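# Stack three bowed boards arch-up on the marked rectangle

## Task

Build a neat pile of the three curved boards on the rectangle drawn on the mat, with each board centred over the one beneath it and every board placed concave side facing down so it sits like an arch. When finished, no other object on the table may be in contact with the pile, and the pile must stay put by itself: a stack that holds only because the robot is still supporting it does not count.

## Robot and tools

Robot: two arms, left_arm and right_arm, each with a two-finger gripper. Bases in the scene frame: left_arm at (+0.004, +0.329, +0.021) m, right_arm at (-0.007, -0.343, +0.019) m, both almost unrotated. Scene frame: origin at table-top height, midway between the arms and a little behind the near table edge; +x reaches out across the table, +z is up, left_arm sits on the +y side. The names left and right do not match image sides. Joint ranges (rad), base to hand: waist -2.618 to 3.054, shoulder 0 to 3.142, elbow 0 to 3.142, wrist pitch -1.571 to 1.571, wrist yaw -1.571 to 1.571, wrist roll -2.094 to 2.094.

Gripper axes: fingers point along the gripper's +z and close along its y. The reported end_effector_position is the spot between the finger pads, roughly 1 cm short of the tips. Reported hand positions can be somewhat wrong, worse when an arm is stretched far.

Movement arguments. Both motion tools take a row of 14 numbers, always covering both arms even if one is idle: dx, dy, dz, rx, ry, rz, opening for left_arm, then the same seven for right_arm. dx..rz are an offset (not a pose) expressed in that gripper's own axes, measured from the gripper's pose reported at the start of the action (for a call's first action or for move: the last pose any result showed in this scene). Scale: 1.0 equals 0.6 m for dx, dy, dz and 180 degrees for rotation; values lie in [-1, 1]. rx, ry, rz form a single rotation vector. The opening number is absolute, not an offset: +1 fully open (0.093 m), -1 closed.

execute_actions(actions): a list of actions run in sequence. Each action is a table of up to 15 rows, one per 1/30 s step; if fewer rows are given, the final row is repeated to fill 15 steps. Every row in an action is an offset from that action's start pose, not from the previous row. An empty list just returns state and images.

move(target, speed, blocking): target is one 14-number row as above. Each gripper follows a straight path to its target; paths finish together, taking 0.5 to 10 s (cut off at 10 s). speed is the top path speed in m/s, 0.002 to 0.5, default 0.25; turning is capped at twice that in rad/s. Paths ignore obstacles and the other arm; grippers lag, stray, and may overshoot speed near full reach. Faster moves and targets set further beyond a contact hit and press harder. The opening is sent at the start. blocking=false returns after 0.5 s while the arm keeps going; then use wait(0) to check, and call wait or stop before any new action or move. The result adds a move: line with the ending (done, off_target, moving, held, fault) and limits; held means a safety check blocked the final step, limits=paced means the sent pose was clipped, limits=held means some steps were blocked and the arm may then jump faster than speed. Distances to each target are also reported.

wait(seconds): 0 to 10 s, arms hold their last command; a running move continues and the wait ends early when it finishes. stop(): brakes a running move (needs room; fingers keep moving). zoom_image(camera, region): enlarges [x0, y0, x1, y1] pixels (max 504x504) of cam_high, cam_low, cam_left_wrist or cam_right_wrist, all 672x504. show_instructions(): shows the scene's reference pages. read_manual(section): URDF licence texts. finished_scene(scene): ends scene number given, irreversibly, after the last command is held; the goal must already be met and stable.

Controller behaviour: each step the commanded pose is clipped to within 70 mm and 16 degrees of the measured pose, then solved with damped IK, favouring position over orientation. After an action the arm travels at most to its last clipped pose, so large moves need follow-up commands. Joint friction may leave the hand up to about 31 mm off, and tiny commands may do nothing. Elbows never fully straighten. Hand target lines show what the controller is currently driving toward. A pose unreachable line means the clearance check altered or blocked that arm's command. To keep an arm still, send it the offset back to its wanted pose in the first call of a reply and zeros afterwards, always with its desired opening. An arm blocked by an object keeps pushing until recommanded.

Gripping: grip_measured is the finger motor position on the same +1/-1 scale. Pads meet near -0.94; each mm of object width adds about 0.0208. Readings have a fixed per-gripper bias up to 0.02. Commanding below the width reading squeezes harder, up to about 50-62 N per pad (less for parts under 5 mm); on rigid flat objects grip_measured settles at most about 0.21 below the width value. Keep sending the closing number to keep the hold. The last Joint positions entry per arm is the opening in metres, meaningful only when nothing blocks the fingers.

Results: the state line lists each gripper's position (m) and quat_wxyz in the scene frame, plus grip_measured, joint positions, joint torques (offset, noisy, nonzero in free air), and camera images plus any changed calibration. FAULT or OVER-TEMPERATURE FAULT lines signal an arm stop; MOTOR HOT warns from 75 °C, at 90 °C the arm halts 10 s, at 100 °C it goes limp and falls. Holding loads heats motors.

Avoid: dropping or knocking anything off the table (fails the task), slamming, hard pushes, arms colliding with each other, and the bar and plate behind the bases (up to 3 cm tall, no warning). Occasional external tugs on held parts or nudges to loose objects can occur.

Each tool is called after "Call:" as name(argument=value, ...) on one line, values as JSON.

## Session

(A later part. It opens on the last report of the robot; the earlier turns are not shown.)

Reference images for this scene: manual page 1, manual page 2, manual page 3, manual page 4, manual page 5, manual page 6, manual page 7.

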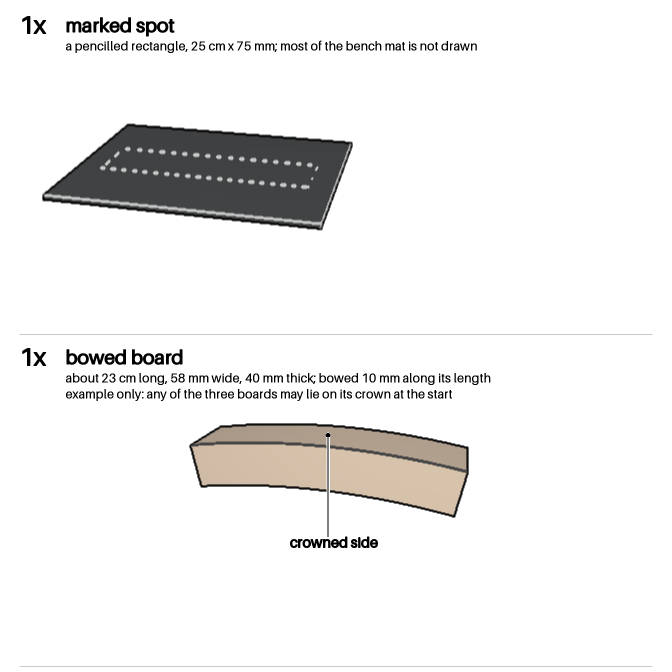

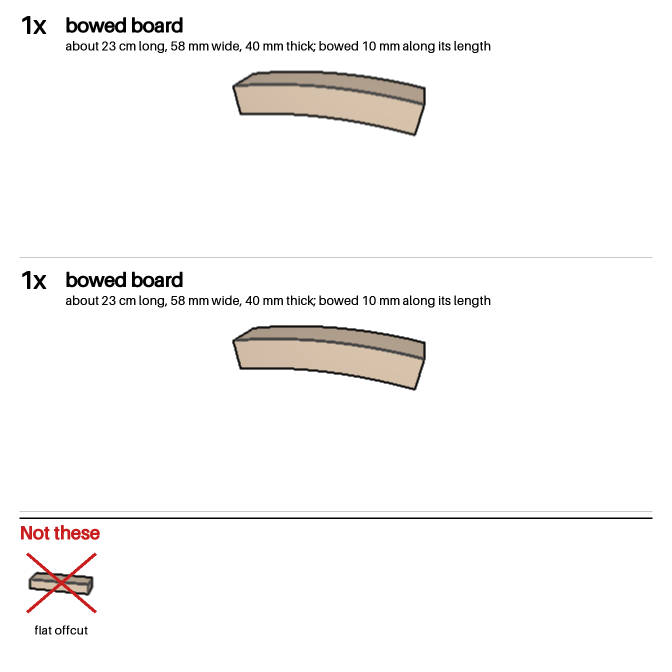

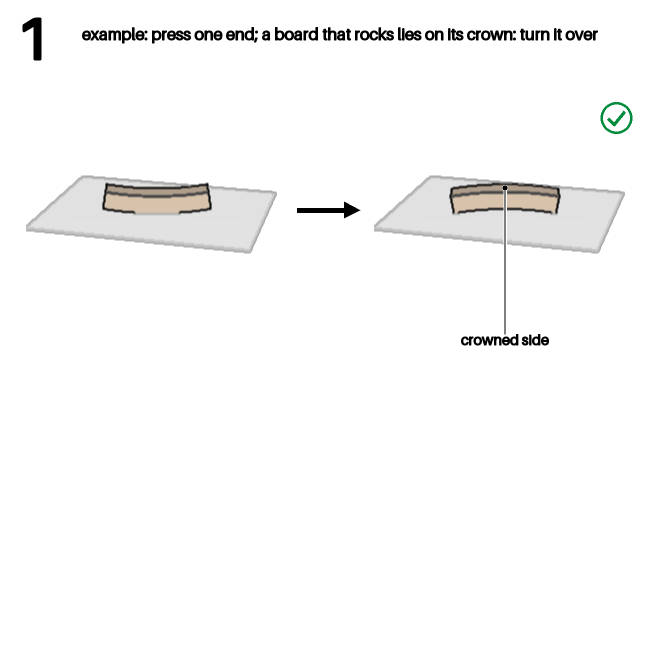

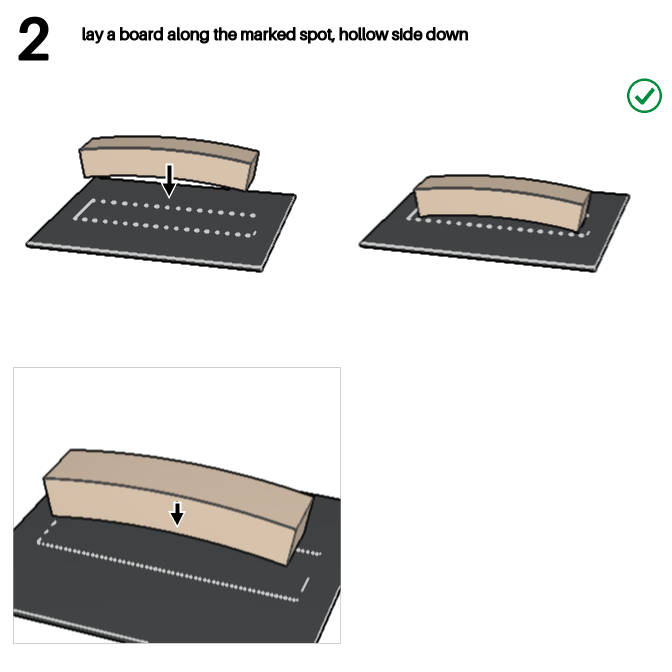

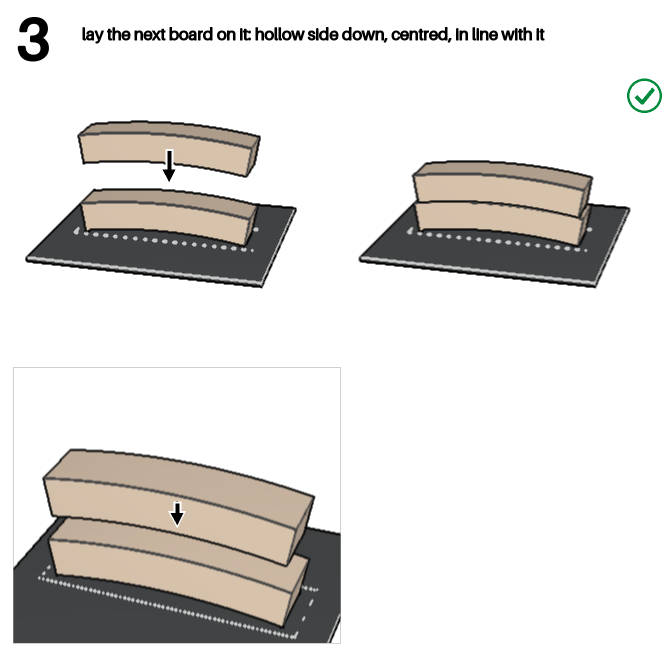

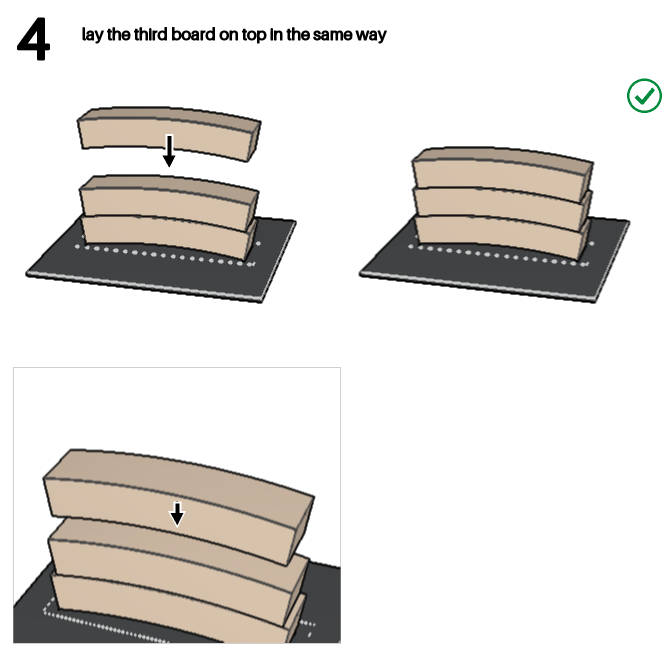

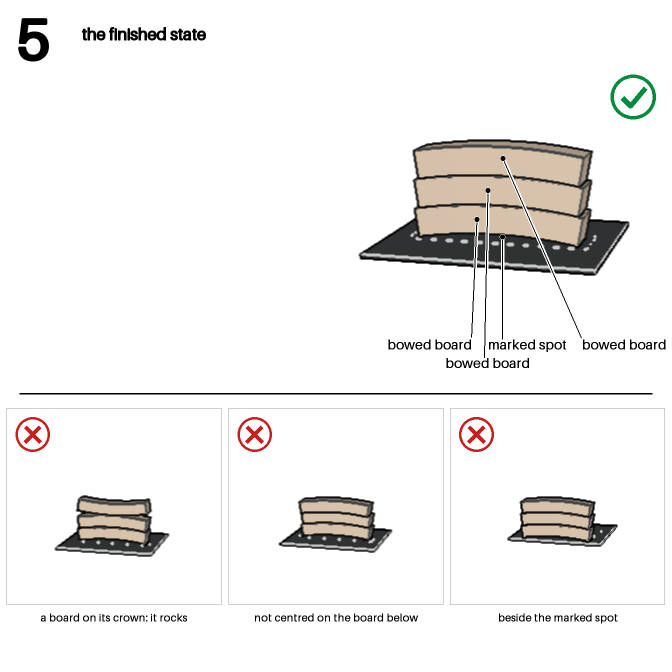

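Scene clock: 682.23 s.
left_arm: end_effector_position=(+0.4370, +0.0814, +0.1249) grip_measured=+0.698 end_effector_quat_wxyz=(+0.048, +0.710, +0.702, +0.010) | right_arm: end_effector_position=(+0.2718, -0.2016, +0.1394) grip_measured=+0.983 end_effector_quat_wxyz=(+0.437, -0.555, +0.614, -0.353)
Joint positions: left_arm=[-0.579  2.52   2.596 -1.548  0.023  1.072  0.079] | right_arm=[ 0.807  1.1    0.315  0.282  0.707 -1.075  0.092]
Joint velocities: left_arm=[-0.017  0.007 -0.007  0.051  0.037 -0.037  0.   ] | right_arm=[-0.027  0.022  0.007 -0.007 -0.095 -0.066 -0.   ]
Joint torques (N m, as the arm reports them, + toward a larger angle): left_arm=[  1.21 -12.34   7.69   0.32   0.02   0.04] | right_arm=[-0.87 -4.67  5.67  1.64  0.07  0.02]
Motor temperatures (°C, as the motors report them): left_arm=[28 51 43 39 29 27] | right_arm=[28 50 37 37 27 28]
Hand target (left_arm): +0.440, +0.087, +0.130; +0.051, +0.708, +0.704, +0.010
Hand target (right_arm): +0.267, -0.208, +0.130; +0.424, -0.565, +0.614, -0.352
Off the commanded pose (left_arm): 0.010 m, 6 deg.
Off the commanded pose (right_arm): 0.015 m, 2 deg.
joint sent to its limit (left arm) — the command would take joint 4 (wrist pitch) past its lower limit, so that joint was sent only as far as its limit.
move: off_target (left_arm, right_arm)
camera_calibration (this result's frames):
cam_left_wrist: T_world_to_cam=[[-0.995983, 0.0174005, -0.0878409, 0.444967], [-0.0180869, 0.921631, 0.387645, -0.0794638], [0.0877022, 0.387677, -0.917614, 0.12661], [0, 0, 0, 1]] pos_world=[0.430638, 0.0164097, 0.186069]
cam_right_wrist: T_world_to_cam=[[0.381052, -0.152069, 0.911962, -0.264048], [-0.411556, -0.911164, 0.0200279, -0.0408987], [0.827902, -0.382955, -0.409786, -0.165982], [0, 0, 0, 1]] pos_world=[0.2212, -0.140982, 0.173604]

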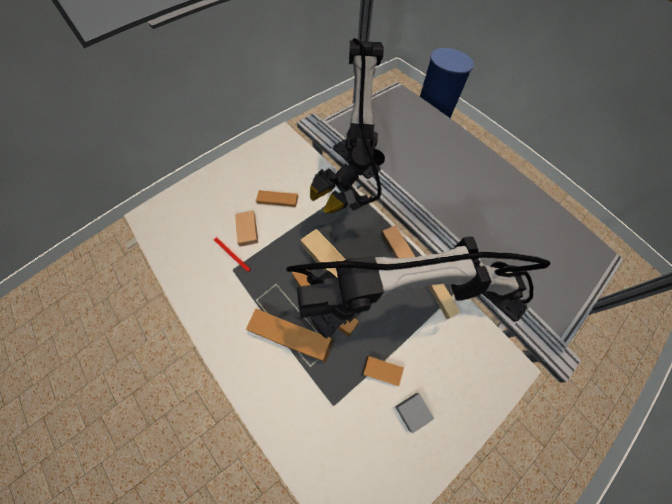

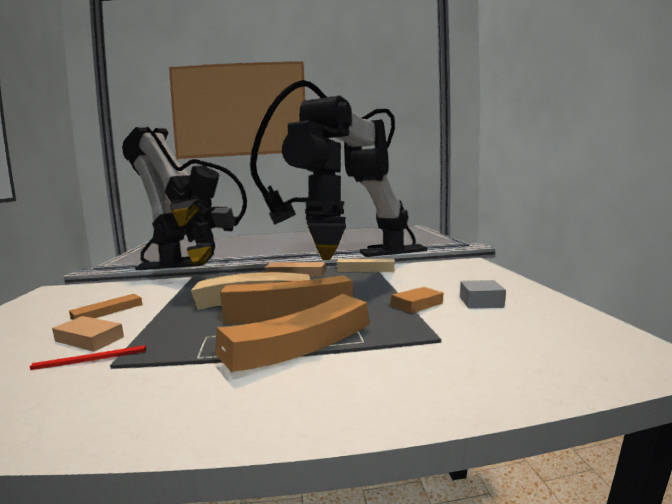

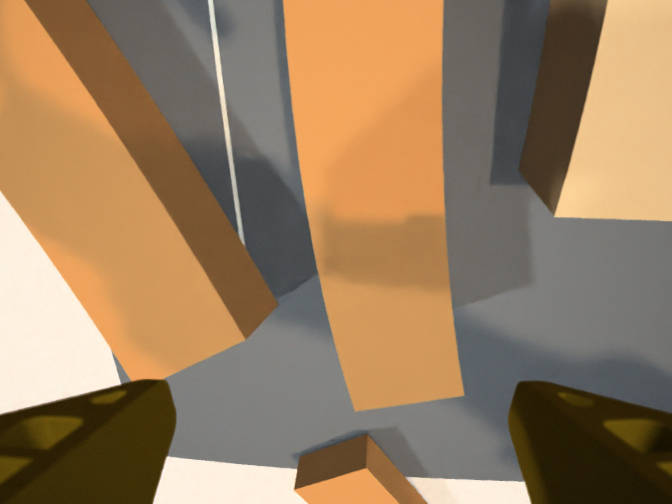

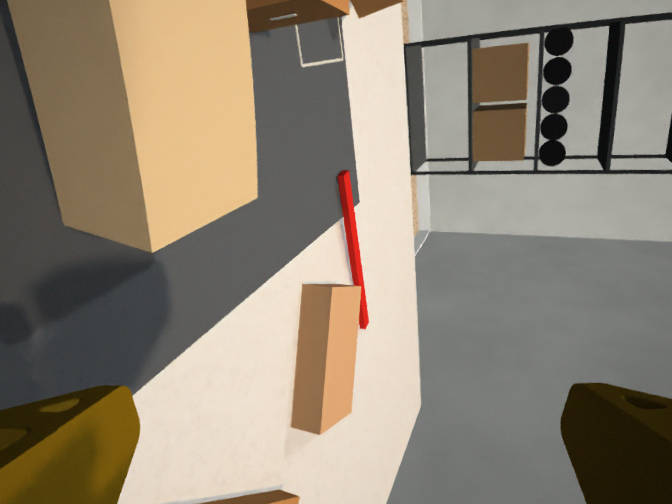

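Call:
move(target=[0,-0.03,0.06,0,0,0,0.35,0,0,0,0,0,0,1], speed=0.06)

Scene clock: 685.73 s.
left_arm: end_effector_position=(+0.4213, +0.0836, +0.0823) grip_measured=+0.352 end_effector_quat_wxyz=(+0.036, +0.710, +0.703, +0.006) | right_arm: end_effector_position=(+0.2717, -0.2016, +0.1393) grip_measured=+0.983 end_effector_quat_wxyz=(+0.437, -0.555, +0.614, -0.353)
Joint positions: left_arm=[-0.592  2.394  2.197 -1.298  0.023  1.058  0.062] | right_arm=[ 0.807  1.1    0.315  0.281  0.707 -1.075  0.092]
Joint velocities: left_arm=[ 0.002 -0.012  0.002 -0.022 -0.022  0.022  0.   ] | right_arm=[ 0.017 -0.002  0.012 -0.022  0.007  0.007 -0.   ]
Joint torques (N m, as the arm reports them, + toward a larger angle): left_arm=[ -0.68 -13.76   4.76   0.57   0.    -0.1 ] | right_arm=[-0.08 -3.21  7.25  1.87  0.17  0.09]
Motor temperatures (°C, as the motors report them): left_arm=[28 53 43 39 29 27] | right_arm=[28 49 37 38 27 28]
Hand target (left_arm): +0.421, +0.080, +0.087; +0.048, +0.710, +0.702, +0.010
Hand target (right_arm): +0.272, -0.202, +0.139; +0.437, -0.555, +0.614, -0.353
Off the commanded pose (left_arm): 0.007 m, 1 deg.
Off the commanded pose (right_arm): 0.000 m, 0 deg.
move: done
camera_calibration (this result's frames):
cam_left_wrist: T_world_to_cam=[[-0.997706, 0.0167745, -0.065588, 0.424586], [-0.0107526, 0.917254, 0.398158, -0.0689477], [0.0668398, 0.39795, -0.914969, 0.0957853], [0, 0, 0, 1]] pos_world=[0.416468, 0.0180026, 0.14294]
cam_right_wrist: T_world_to_cam=[[0.381288, -0.151812, 0.911906, -0.263985], [-0.411549, -0.91116, 0.02039, -0.0409837], [0.827796, -0.383069, -0.409892, -0.165978], [0, 0, 0, 1]] pos_world=[0.221184, -0.141, 0.173532]

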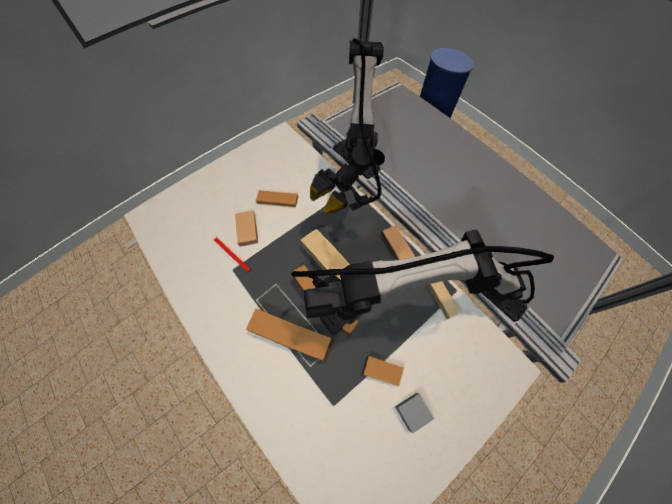

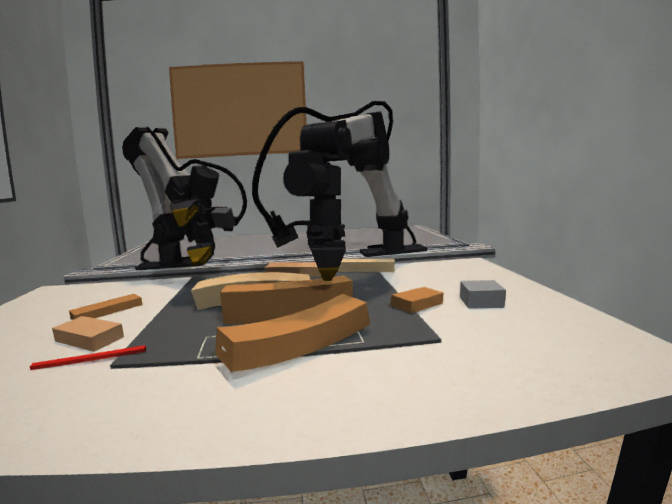

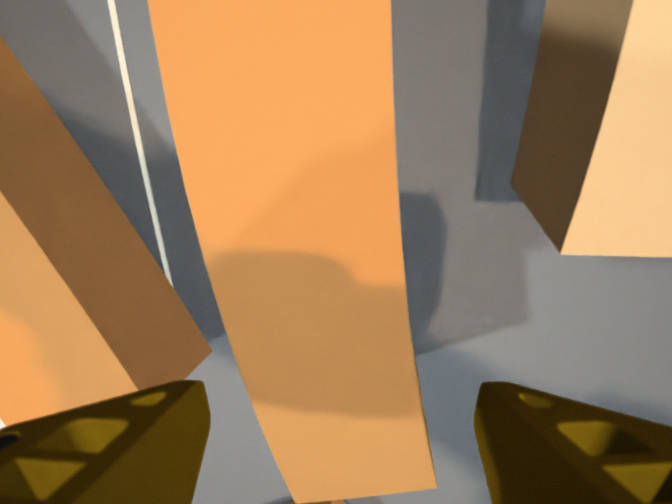

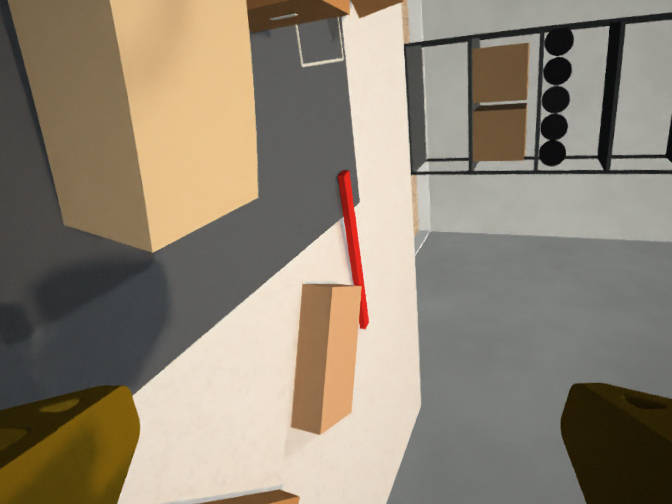

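Call:
move(target=[0,0,0.07,0,0,0,0.35,0,0,0,0,0,0,1], speed=0.05)

Call:
execute_actions(actions=[[[0,0,0,0,0,0,-0.5,0,0,0,0,0,0,1]],[[0,0,0,0,0,0,-0.5,0,0,0,0,0,0,1]],[[0,0,-0.06,0,0,0,-0.5,0,0,0,0,0,0,1]],[[0,0,-0.02,0,0,0,-0.5,0,0,0,0,0,0,1]]])

Scene clock: 689.63 s.
left_arm: end_effector_position=(+0.4232, +0.0833, +0.0455) grip_measured=+0.352 end_effector_quat_wxyz=(+0.034, +0.710, +0.704, +0.005) | right_arm: end_effector_position=(+0.2717, -0.2016, +0.1393) grip_measured=+0.983 end_effector_quat_wxyz=(+0.437, -0.555, +0.614, -0.353)
Joint positions: left_arm=[-0.592  2.416  2.09  -1.175  0.023  1.058  0.062] | right_arm=[ 0.807  1.1    0.315  0.281  0.707 -1.075  0.092]
Joint velocities: left_arm=[-0.012  0.007  0.007  0.037 -0.081 -0.022  0.   ] | right_arm=[ 0.002  0.007  0.017 -0.037 -0.007 -0.007  0.   ]
Joint torques (N m, as the arm reports them, + toward a larger angle): left_arm=[ -0.16 -12.11   4.93   0.56   0.02  -0.1 ] | right_arm=[-0.26 -3.    7.46  1.88  0.18  0.04]
Motor temperatures (°C, as the motors report them): left_arm=[28 55 43 38 29 27] | right_arm=[28 49 38 38 27 28]
Hand target (left_arm): +0.424, +0.082, +0.041; +0.036, +0.710, +0.703, +0.006
Hand target (right_arm): +0.272, -0.202, +0.139; +0.437, -0.555, +0.614, -0.353
Off the commanded pose (left_arm): 0.005 m, 0 deg.
Off the commanded pose (right_arm): 0.000 m, 0 deg.
move: done
camera_calibration (this result's frames):
cam_left_wrist: T_world_to_cam=[[-0.998008, 0.0164772, -0.0609059, 0.423969], [-0.00932235, 0.916197, 0.40062, -0.054529], [0.0624028, 0.40039, -0.914218, 0.0637528], [0, 0, 0, 1]] pos_world=[0.418637, 0.0174476, 0.105952]
cam_right_wrist: T_world_to_cam=[[0.381288, -0.151812, 0.911906, -0.263985], [-0.411549, -0.91116, 0.02039, -0.0409837], [0.827796, -0.383069, -0.409892, -0.165978], [0, 0, 0, 1]] pos_world=[0.221184, -0.141, 0.173532]

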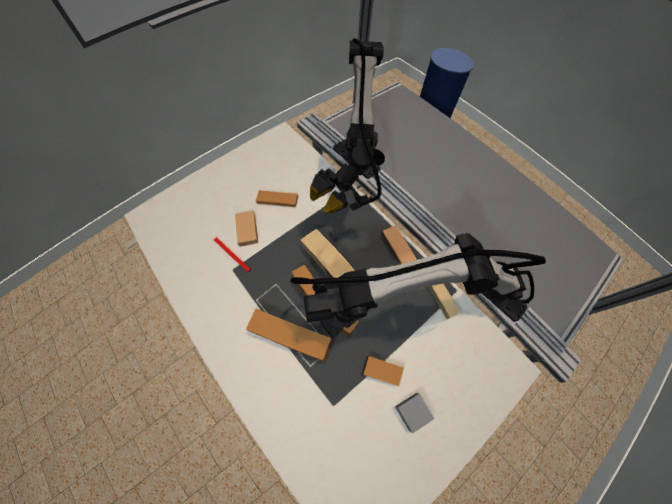

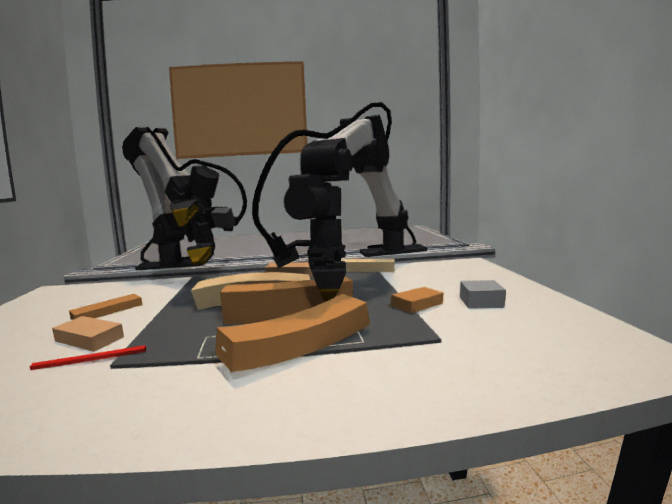

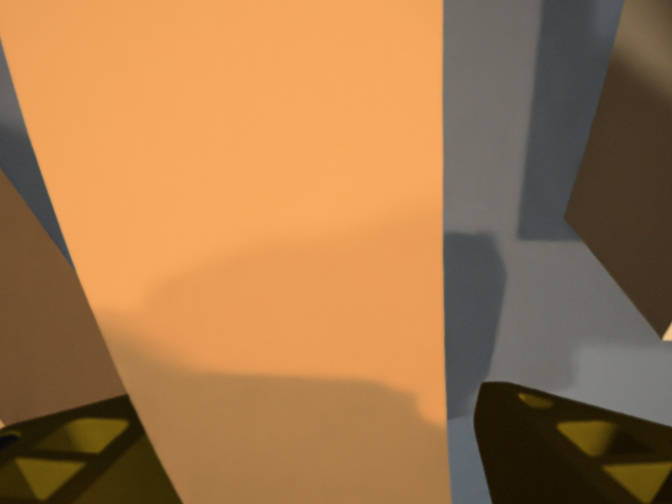

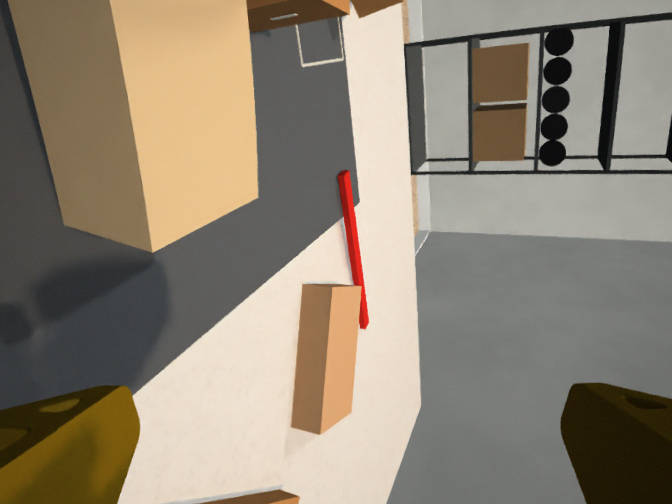

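Scene clock: 691.63 s.
left_arm: end_effector_position=(+0.4215, +0.0856, +0.0601) grip_measured=-0.159 end_effector_quat_wxyz=(+0.025, +0.700, +0.713, +0.007) | right_arm: end_effector_position=(+0.2717, -0.2016, +0.1393) grip_measured=+0.983 end_effector_quat_wxyz=(+0.437, -0.555, +0.614, -0.353)
Joint positions: left_arm=[-0.592  2.417  2.152 -1.251  0.015  1.031  0.038] | right_arm=[ 0.807  1.1    0.315  0.281  0.707 -1.075  0.092]
Joint velocities: left_arm=[-0.007  0.002 -0.007 -0.007  0.022  0.022 -0.   ] | right_arm=[ 0.012 -0.017 -0.012 -0.081 -0.007 -0.037 -0.001]
Joint torques (N m, as the arm reports them, + toward a larger angle): left_arm=[  0.1  -12.54   8.54   0.06  -0.02  -0.01] | right_arm=[-0.23 -3.15  7.38  1.85  0.16  0.07]
Motor temperatures (°C, as the motors report them): left_arm=[28 56 43 38 29 27] | right_arm=[28 48 38 38 27 28]
Hand target (left_arm): +0.422, +0.086, +0.072; +0.028, +0.703, +0.711, +0.008
Hand target (right_arm): +0.272, -0.202, +0.139; +0.437, -0.555, +0.614, -0.353
Off the commanded pose (left_arm): 0.012 m, 0 deg.
Off the commanded pose (right_arm): 0.000 m, 0 deg.
camera_calibration (this result's frames):
cam_left_wrist: T_world_to_cam=[[-0.998667, -0.0101251, -0.0506077, 0.425056], [-0.0301723, 0.910084, 0.413323, -0.0540057], [0.0418723, 0.414299, -0.909177, 0.083465], [0, 0, 0, 1]] pos_world=[0.419365, 0.0188741, 0.119717]
cam_right_wrist: T_world_to_cam=[[0.381288, -0.151812, 0.911906, -0.263985], [-0.411549, -0.91116, 0.02039, -0.0409837], [0.827796, -0.383069, -0.409892, -0.165978], [0, 0, 0, 1]] pos_world=[0.221184, -0.141, 0.173532]

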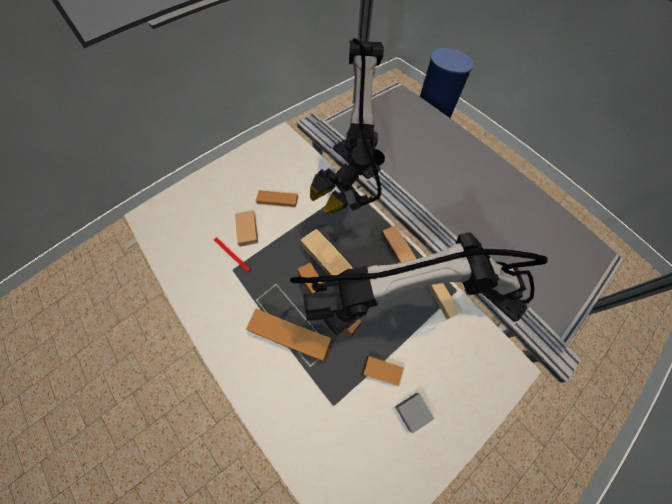

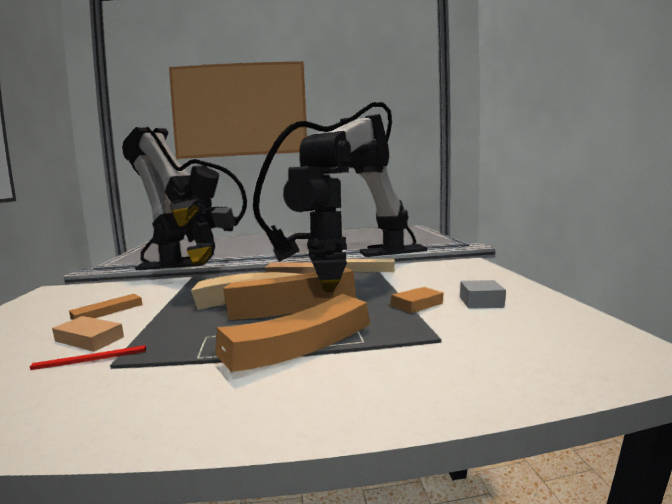

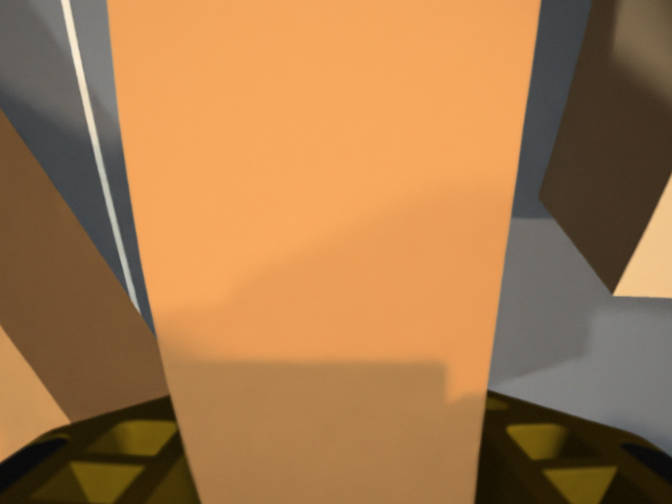

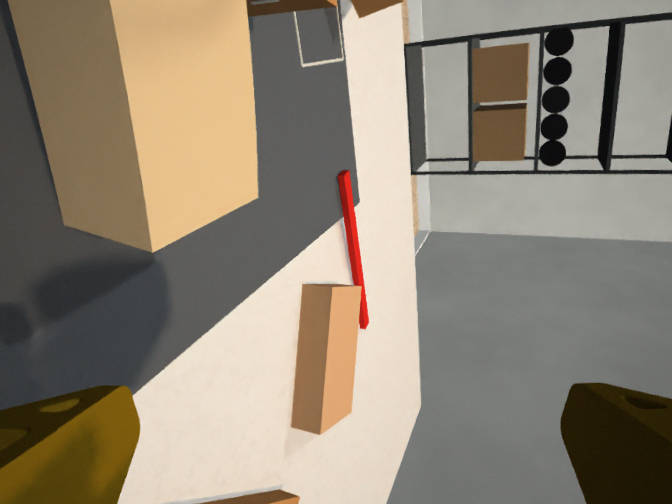

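Call:
move(target=[0.28,-0.025,-0.01,0,0,0,-0.5,0,0,0,0,0,0,1], speed=0.08)

Call:
move(target=[0.04,-0.04,0.03,0,0,0,-0.5,0,0,0,0,0,0,1], speed=0.05)

Scene clock: 697.17 s.
left_arm: end_effector_position=(+0.3960, +0.2409, +0.0498) grip_measured=-0.159 end_effector_quat_wxyz=(+0.018, +0.701, +0.713, -0.018) | right_arm: end_effector_position=(+0.2717, -0.2016, +0.1393) grip_measured=+0.983 end_effector_quat_wxyz=(+0.437, -0.555, +0.614, -0.353)
Joint positions: left_arm=[-0.263  2.119  1.6   -1.045  0.065  1.362  0.038] | right_arm=[ 0.807  1.1    0.315  0.281  0.707 -1.075  0.092]
Joint velocities: left_arm=[-0.002 -0.007 -0.002  0.081  0.051 -0.037  0.   ] | right_arm=[ 0.002  0.002 -0.007 -0.081 -0.007 -0.007 -0.001]
Joint torques (N m, as the arm reports them, + toward a larger angle): left_arm=[  1.64 -12.4    4.92   0.46  -0.26   0.01] | right_arm=[-0.13 -3.02  7.46  1.86  0.16  0.  ]
Motor temperatures (°C, as the motors report them): left_arm=[28 59 43 38 29 27] | right_arm=[28 47 38 39 27 28]
Hand target (left_arm): +0.401, +0.252, +0.059; +0.025, +0.700, +0.714, +0.004
Hand target (right_arm): +0.272, -0.202, +0.139; +0.437, -0.555, +0.614, -0.353
Off the commanded pose (left_arm): 0.018 m, 3 deg.
Off the commanded pose (right_arm): 0.000 m, 0 deg.
move: off_target (left_arm)
camera_calibration (this result's frames):
cam_left_wrist: T_world_to_cam=[[-0.999957, -0.00782113, -0.00494648, 0.398278], [-0.00913326, 0.920172, 0.391407, -0.20154], [0.00149037, 0.391436, -0.920204, 0.0327962], [0, 0, 0, 1]] pos_world=[0.396371, 0.175729, 0.111033]
cam_right_wrist: T_world_to_cam=[[0.381288, -0.151812, 0.911906, -0.263985], [-0.411549, -0.91116, 0.02039, -0.0409837], [0.827796, -0.383069, -0.409892, -0.165978], [0, 0, 0, 1]] pos_world=[0.221184, -0.141, 0.173532]

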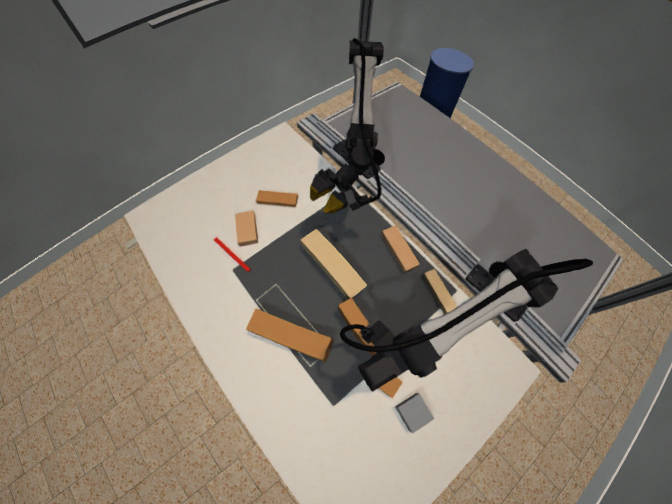

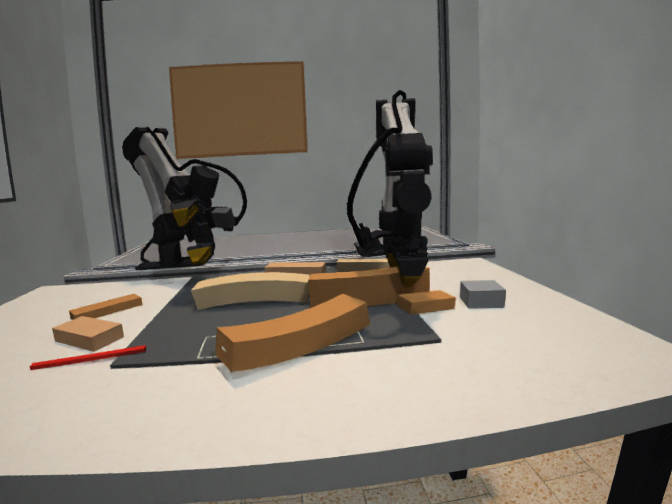

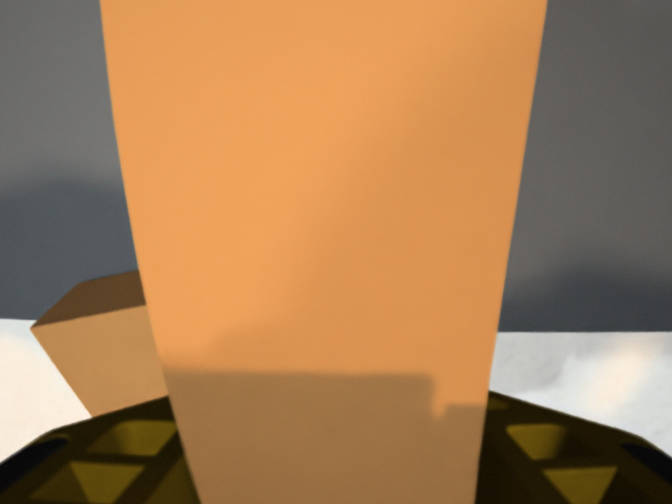

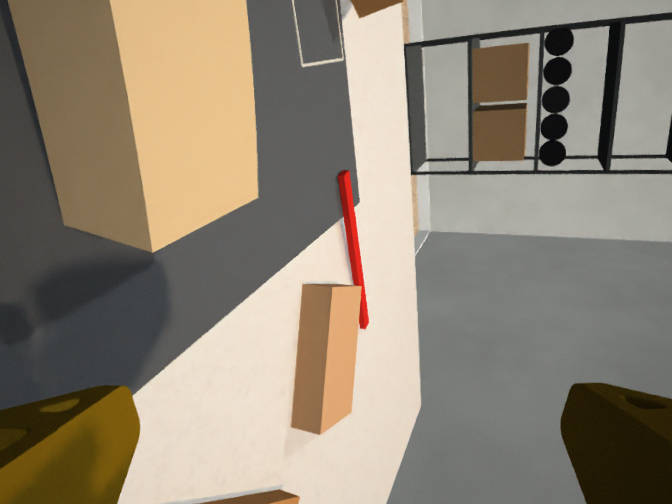

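Scene clock: 698.23 s.
left_arm: end_effector_position=(+0.3910, +0.2428, +0.0440) grip_measured=-0.159 end_effector_quat_wxyz=(+0.060, +0.706, +0.706, -0.009) | right_arm: end_effector_position=(+0.2717, -0.2016, +0.1393) grip_measured=+0.983 end_effector_quat_wxyz=(+0.437, -0.555, +0.614, -0.353)
Joint positions: left_arm=[-0.247  2.039  1.448 -0.896  0.099  1.39   0.038] | right_arm=[ 0.807  1.1    0.315  0.281  0.707 -1.075  0.092]
Joint velocities: left_arm=[-0.022 -0.017 -0.012 -0.037 -0.007  0.007 -0.001] | right_arm=[-0.007  0.012 -0.002 -0.037 -0.081  0.037 -0.   ]
Joint torques (N m, as the arm reports them, + toward a larger angle): left_arm=[ 2.17 -9.13  2.66  0.14 -0.28  0.01] | right_arm=[-0.22 -2.87  7.48  1.87  0.22  0.06]
Motor temperatures (°C, as the motors report them): left_arm=[28 59 43 37 29 27] | right_arm=[28 47 38 39 27 28]
Hand target (left_arm): +0.371, +0.262, +0.031; +0.018, +0.701, +0.712, -0.019
Hand target (right_arm): +0.272, -0.202, +0.139; +0.437, -0.555, +0.614, -0.353
Off the commanded pose (left_arm): 0.031 m, 5 deg.
Off the commanded pose (right_arm): 0.000 m, 0 deg.
move: off_target (left_arm)
camera_calibration (this result's frames):
cam_left_wrist: T_world_to_cam=[[-0.997045, 0.00486902, -0.0766689, 0.392284], [-0.0221091, 0.937581, 0.347062, -0.198249], [0.0735732, 0.347732, -0.934703, 0.00984302], [0, 0, 0, 1]] pos_world=[0.386017, 0.180542, 0.108081]
cam_right_wrist: T_world_to_cam=[[0.381288, -0.151812, 0.911906, -0.263985], [-0.411549, -0.91116, 0.02039, -0.0409837], [0.827796, -0.383069, -0.409892, -0.165978], [0, 0, 0, 1]] pos_world=[0.221184, -0.141, 0.173532]

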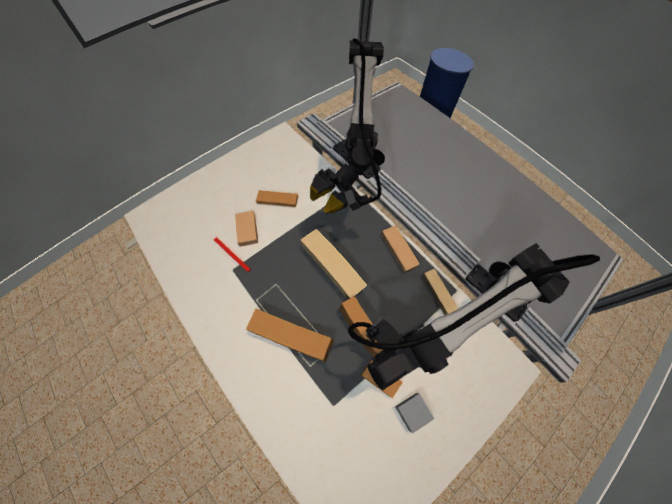

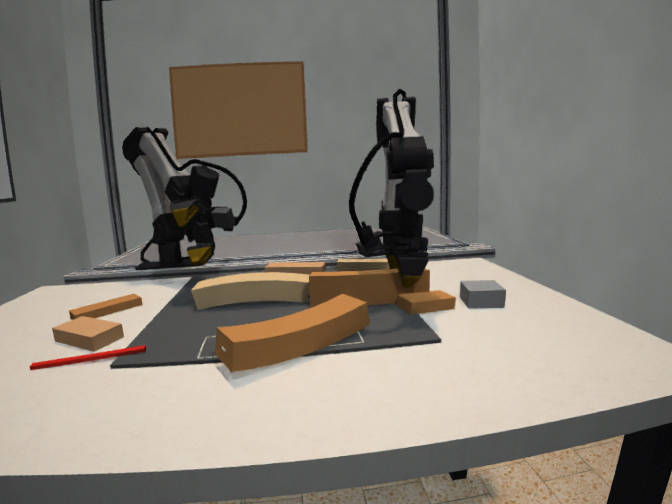

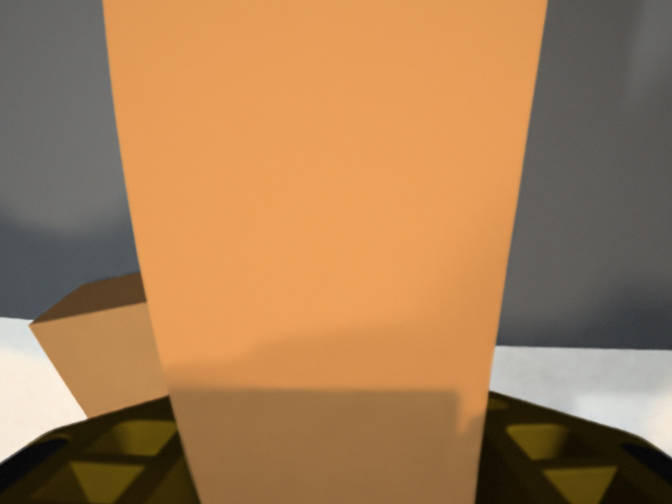

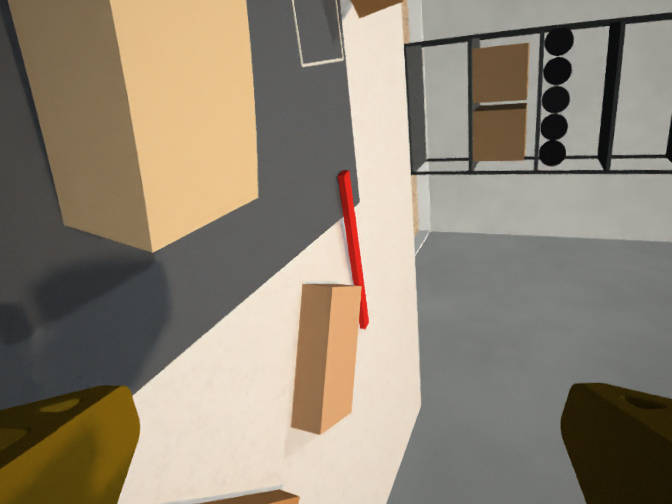

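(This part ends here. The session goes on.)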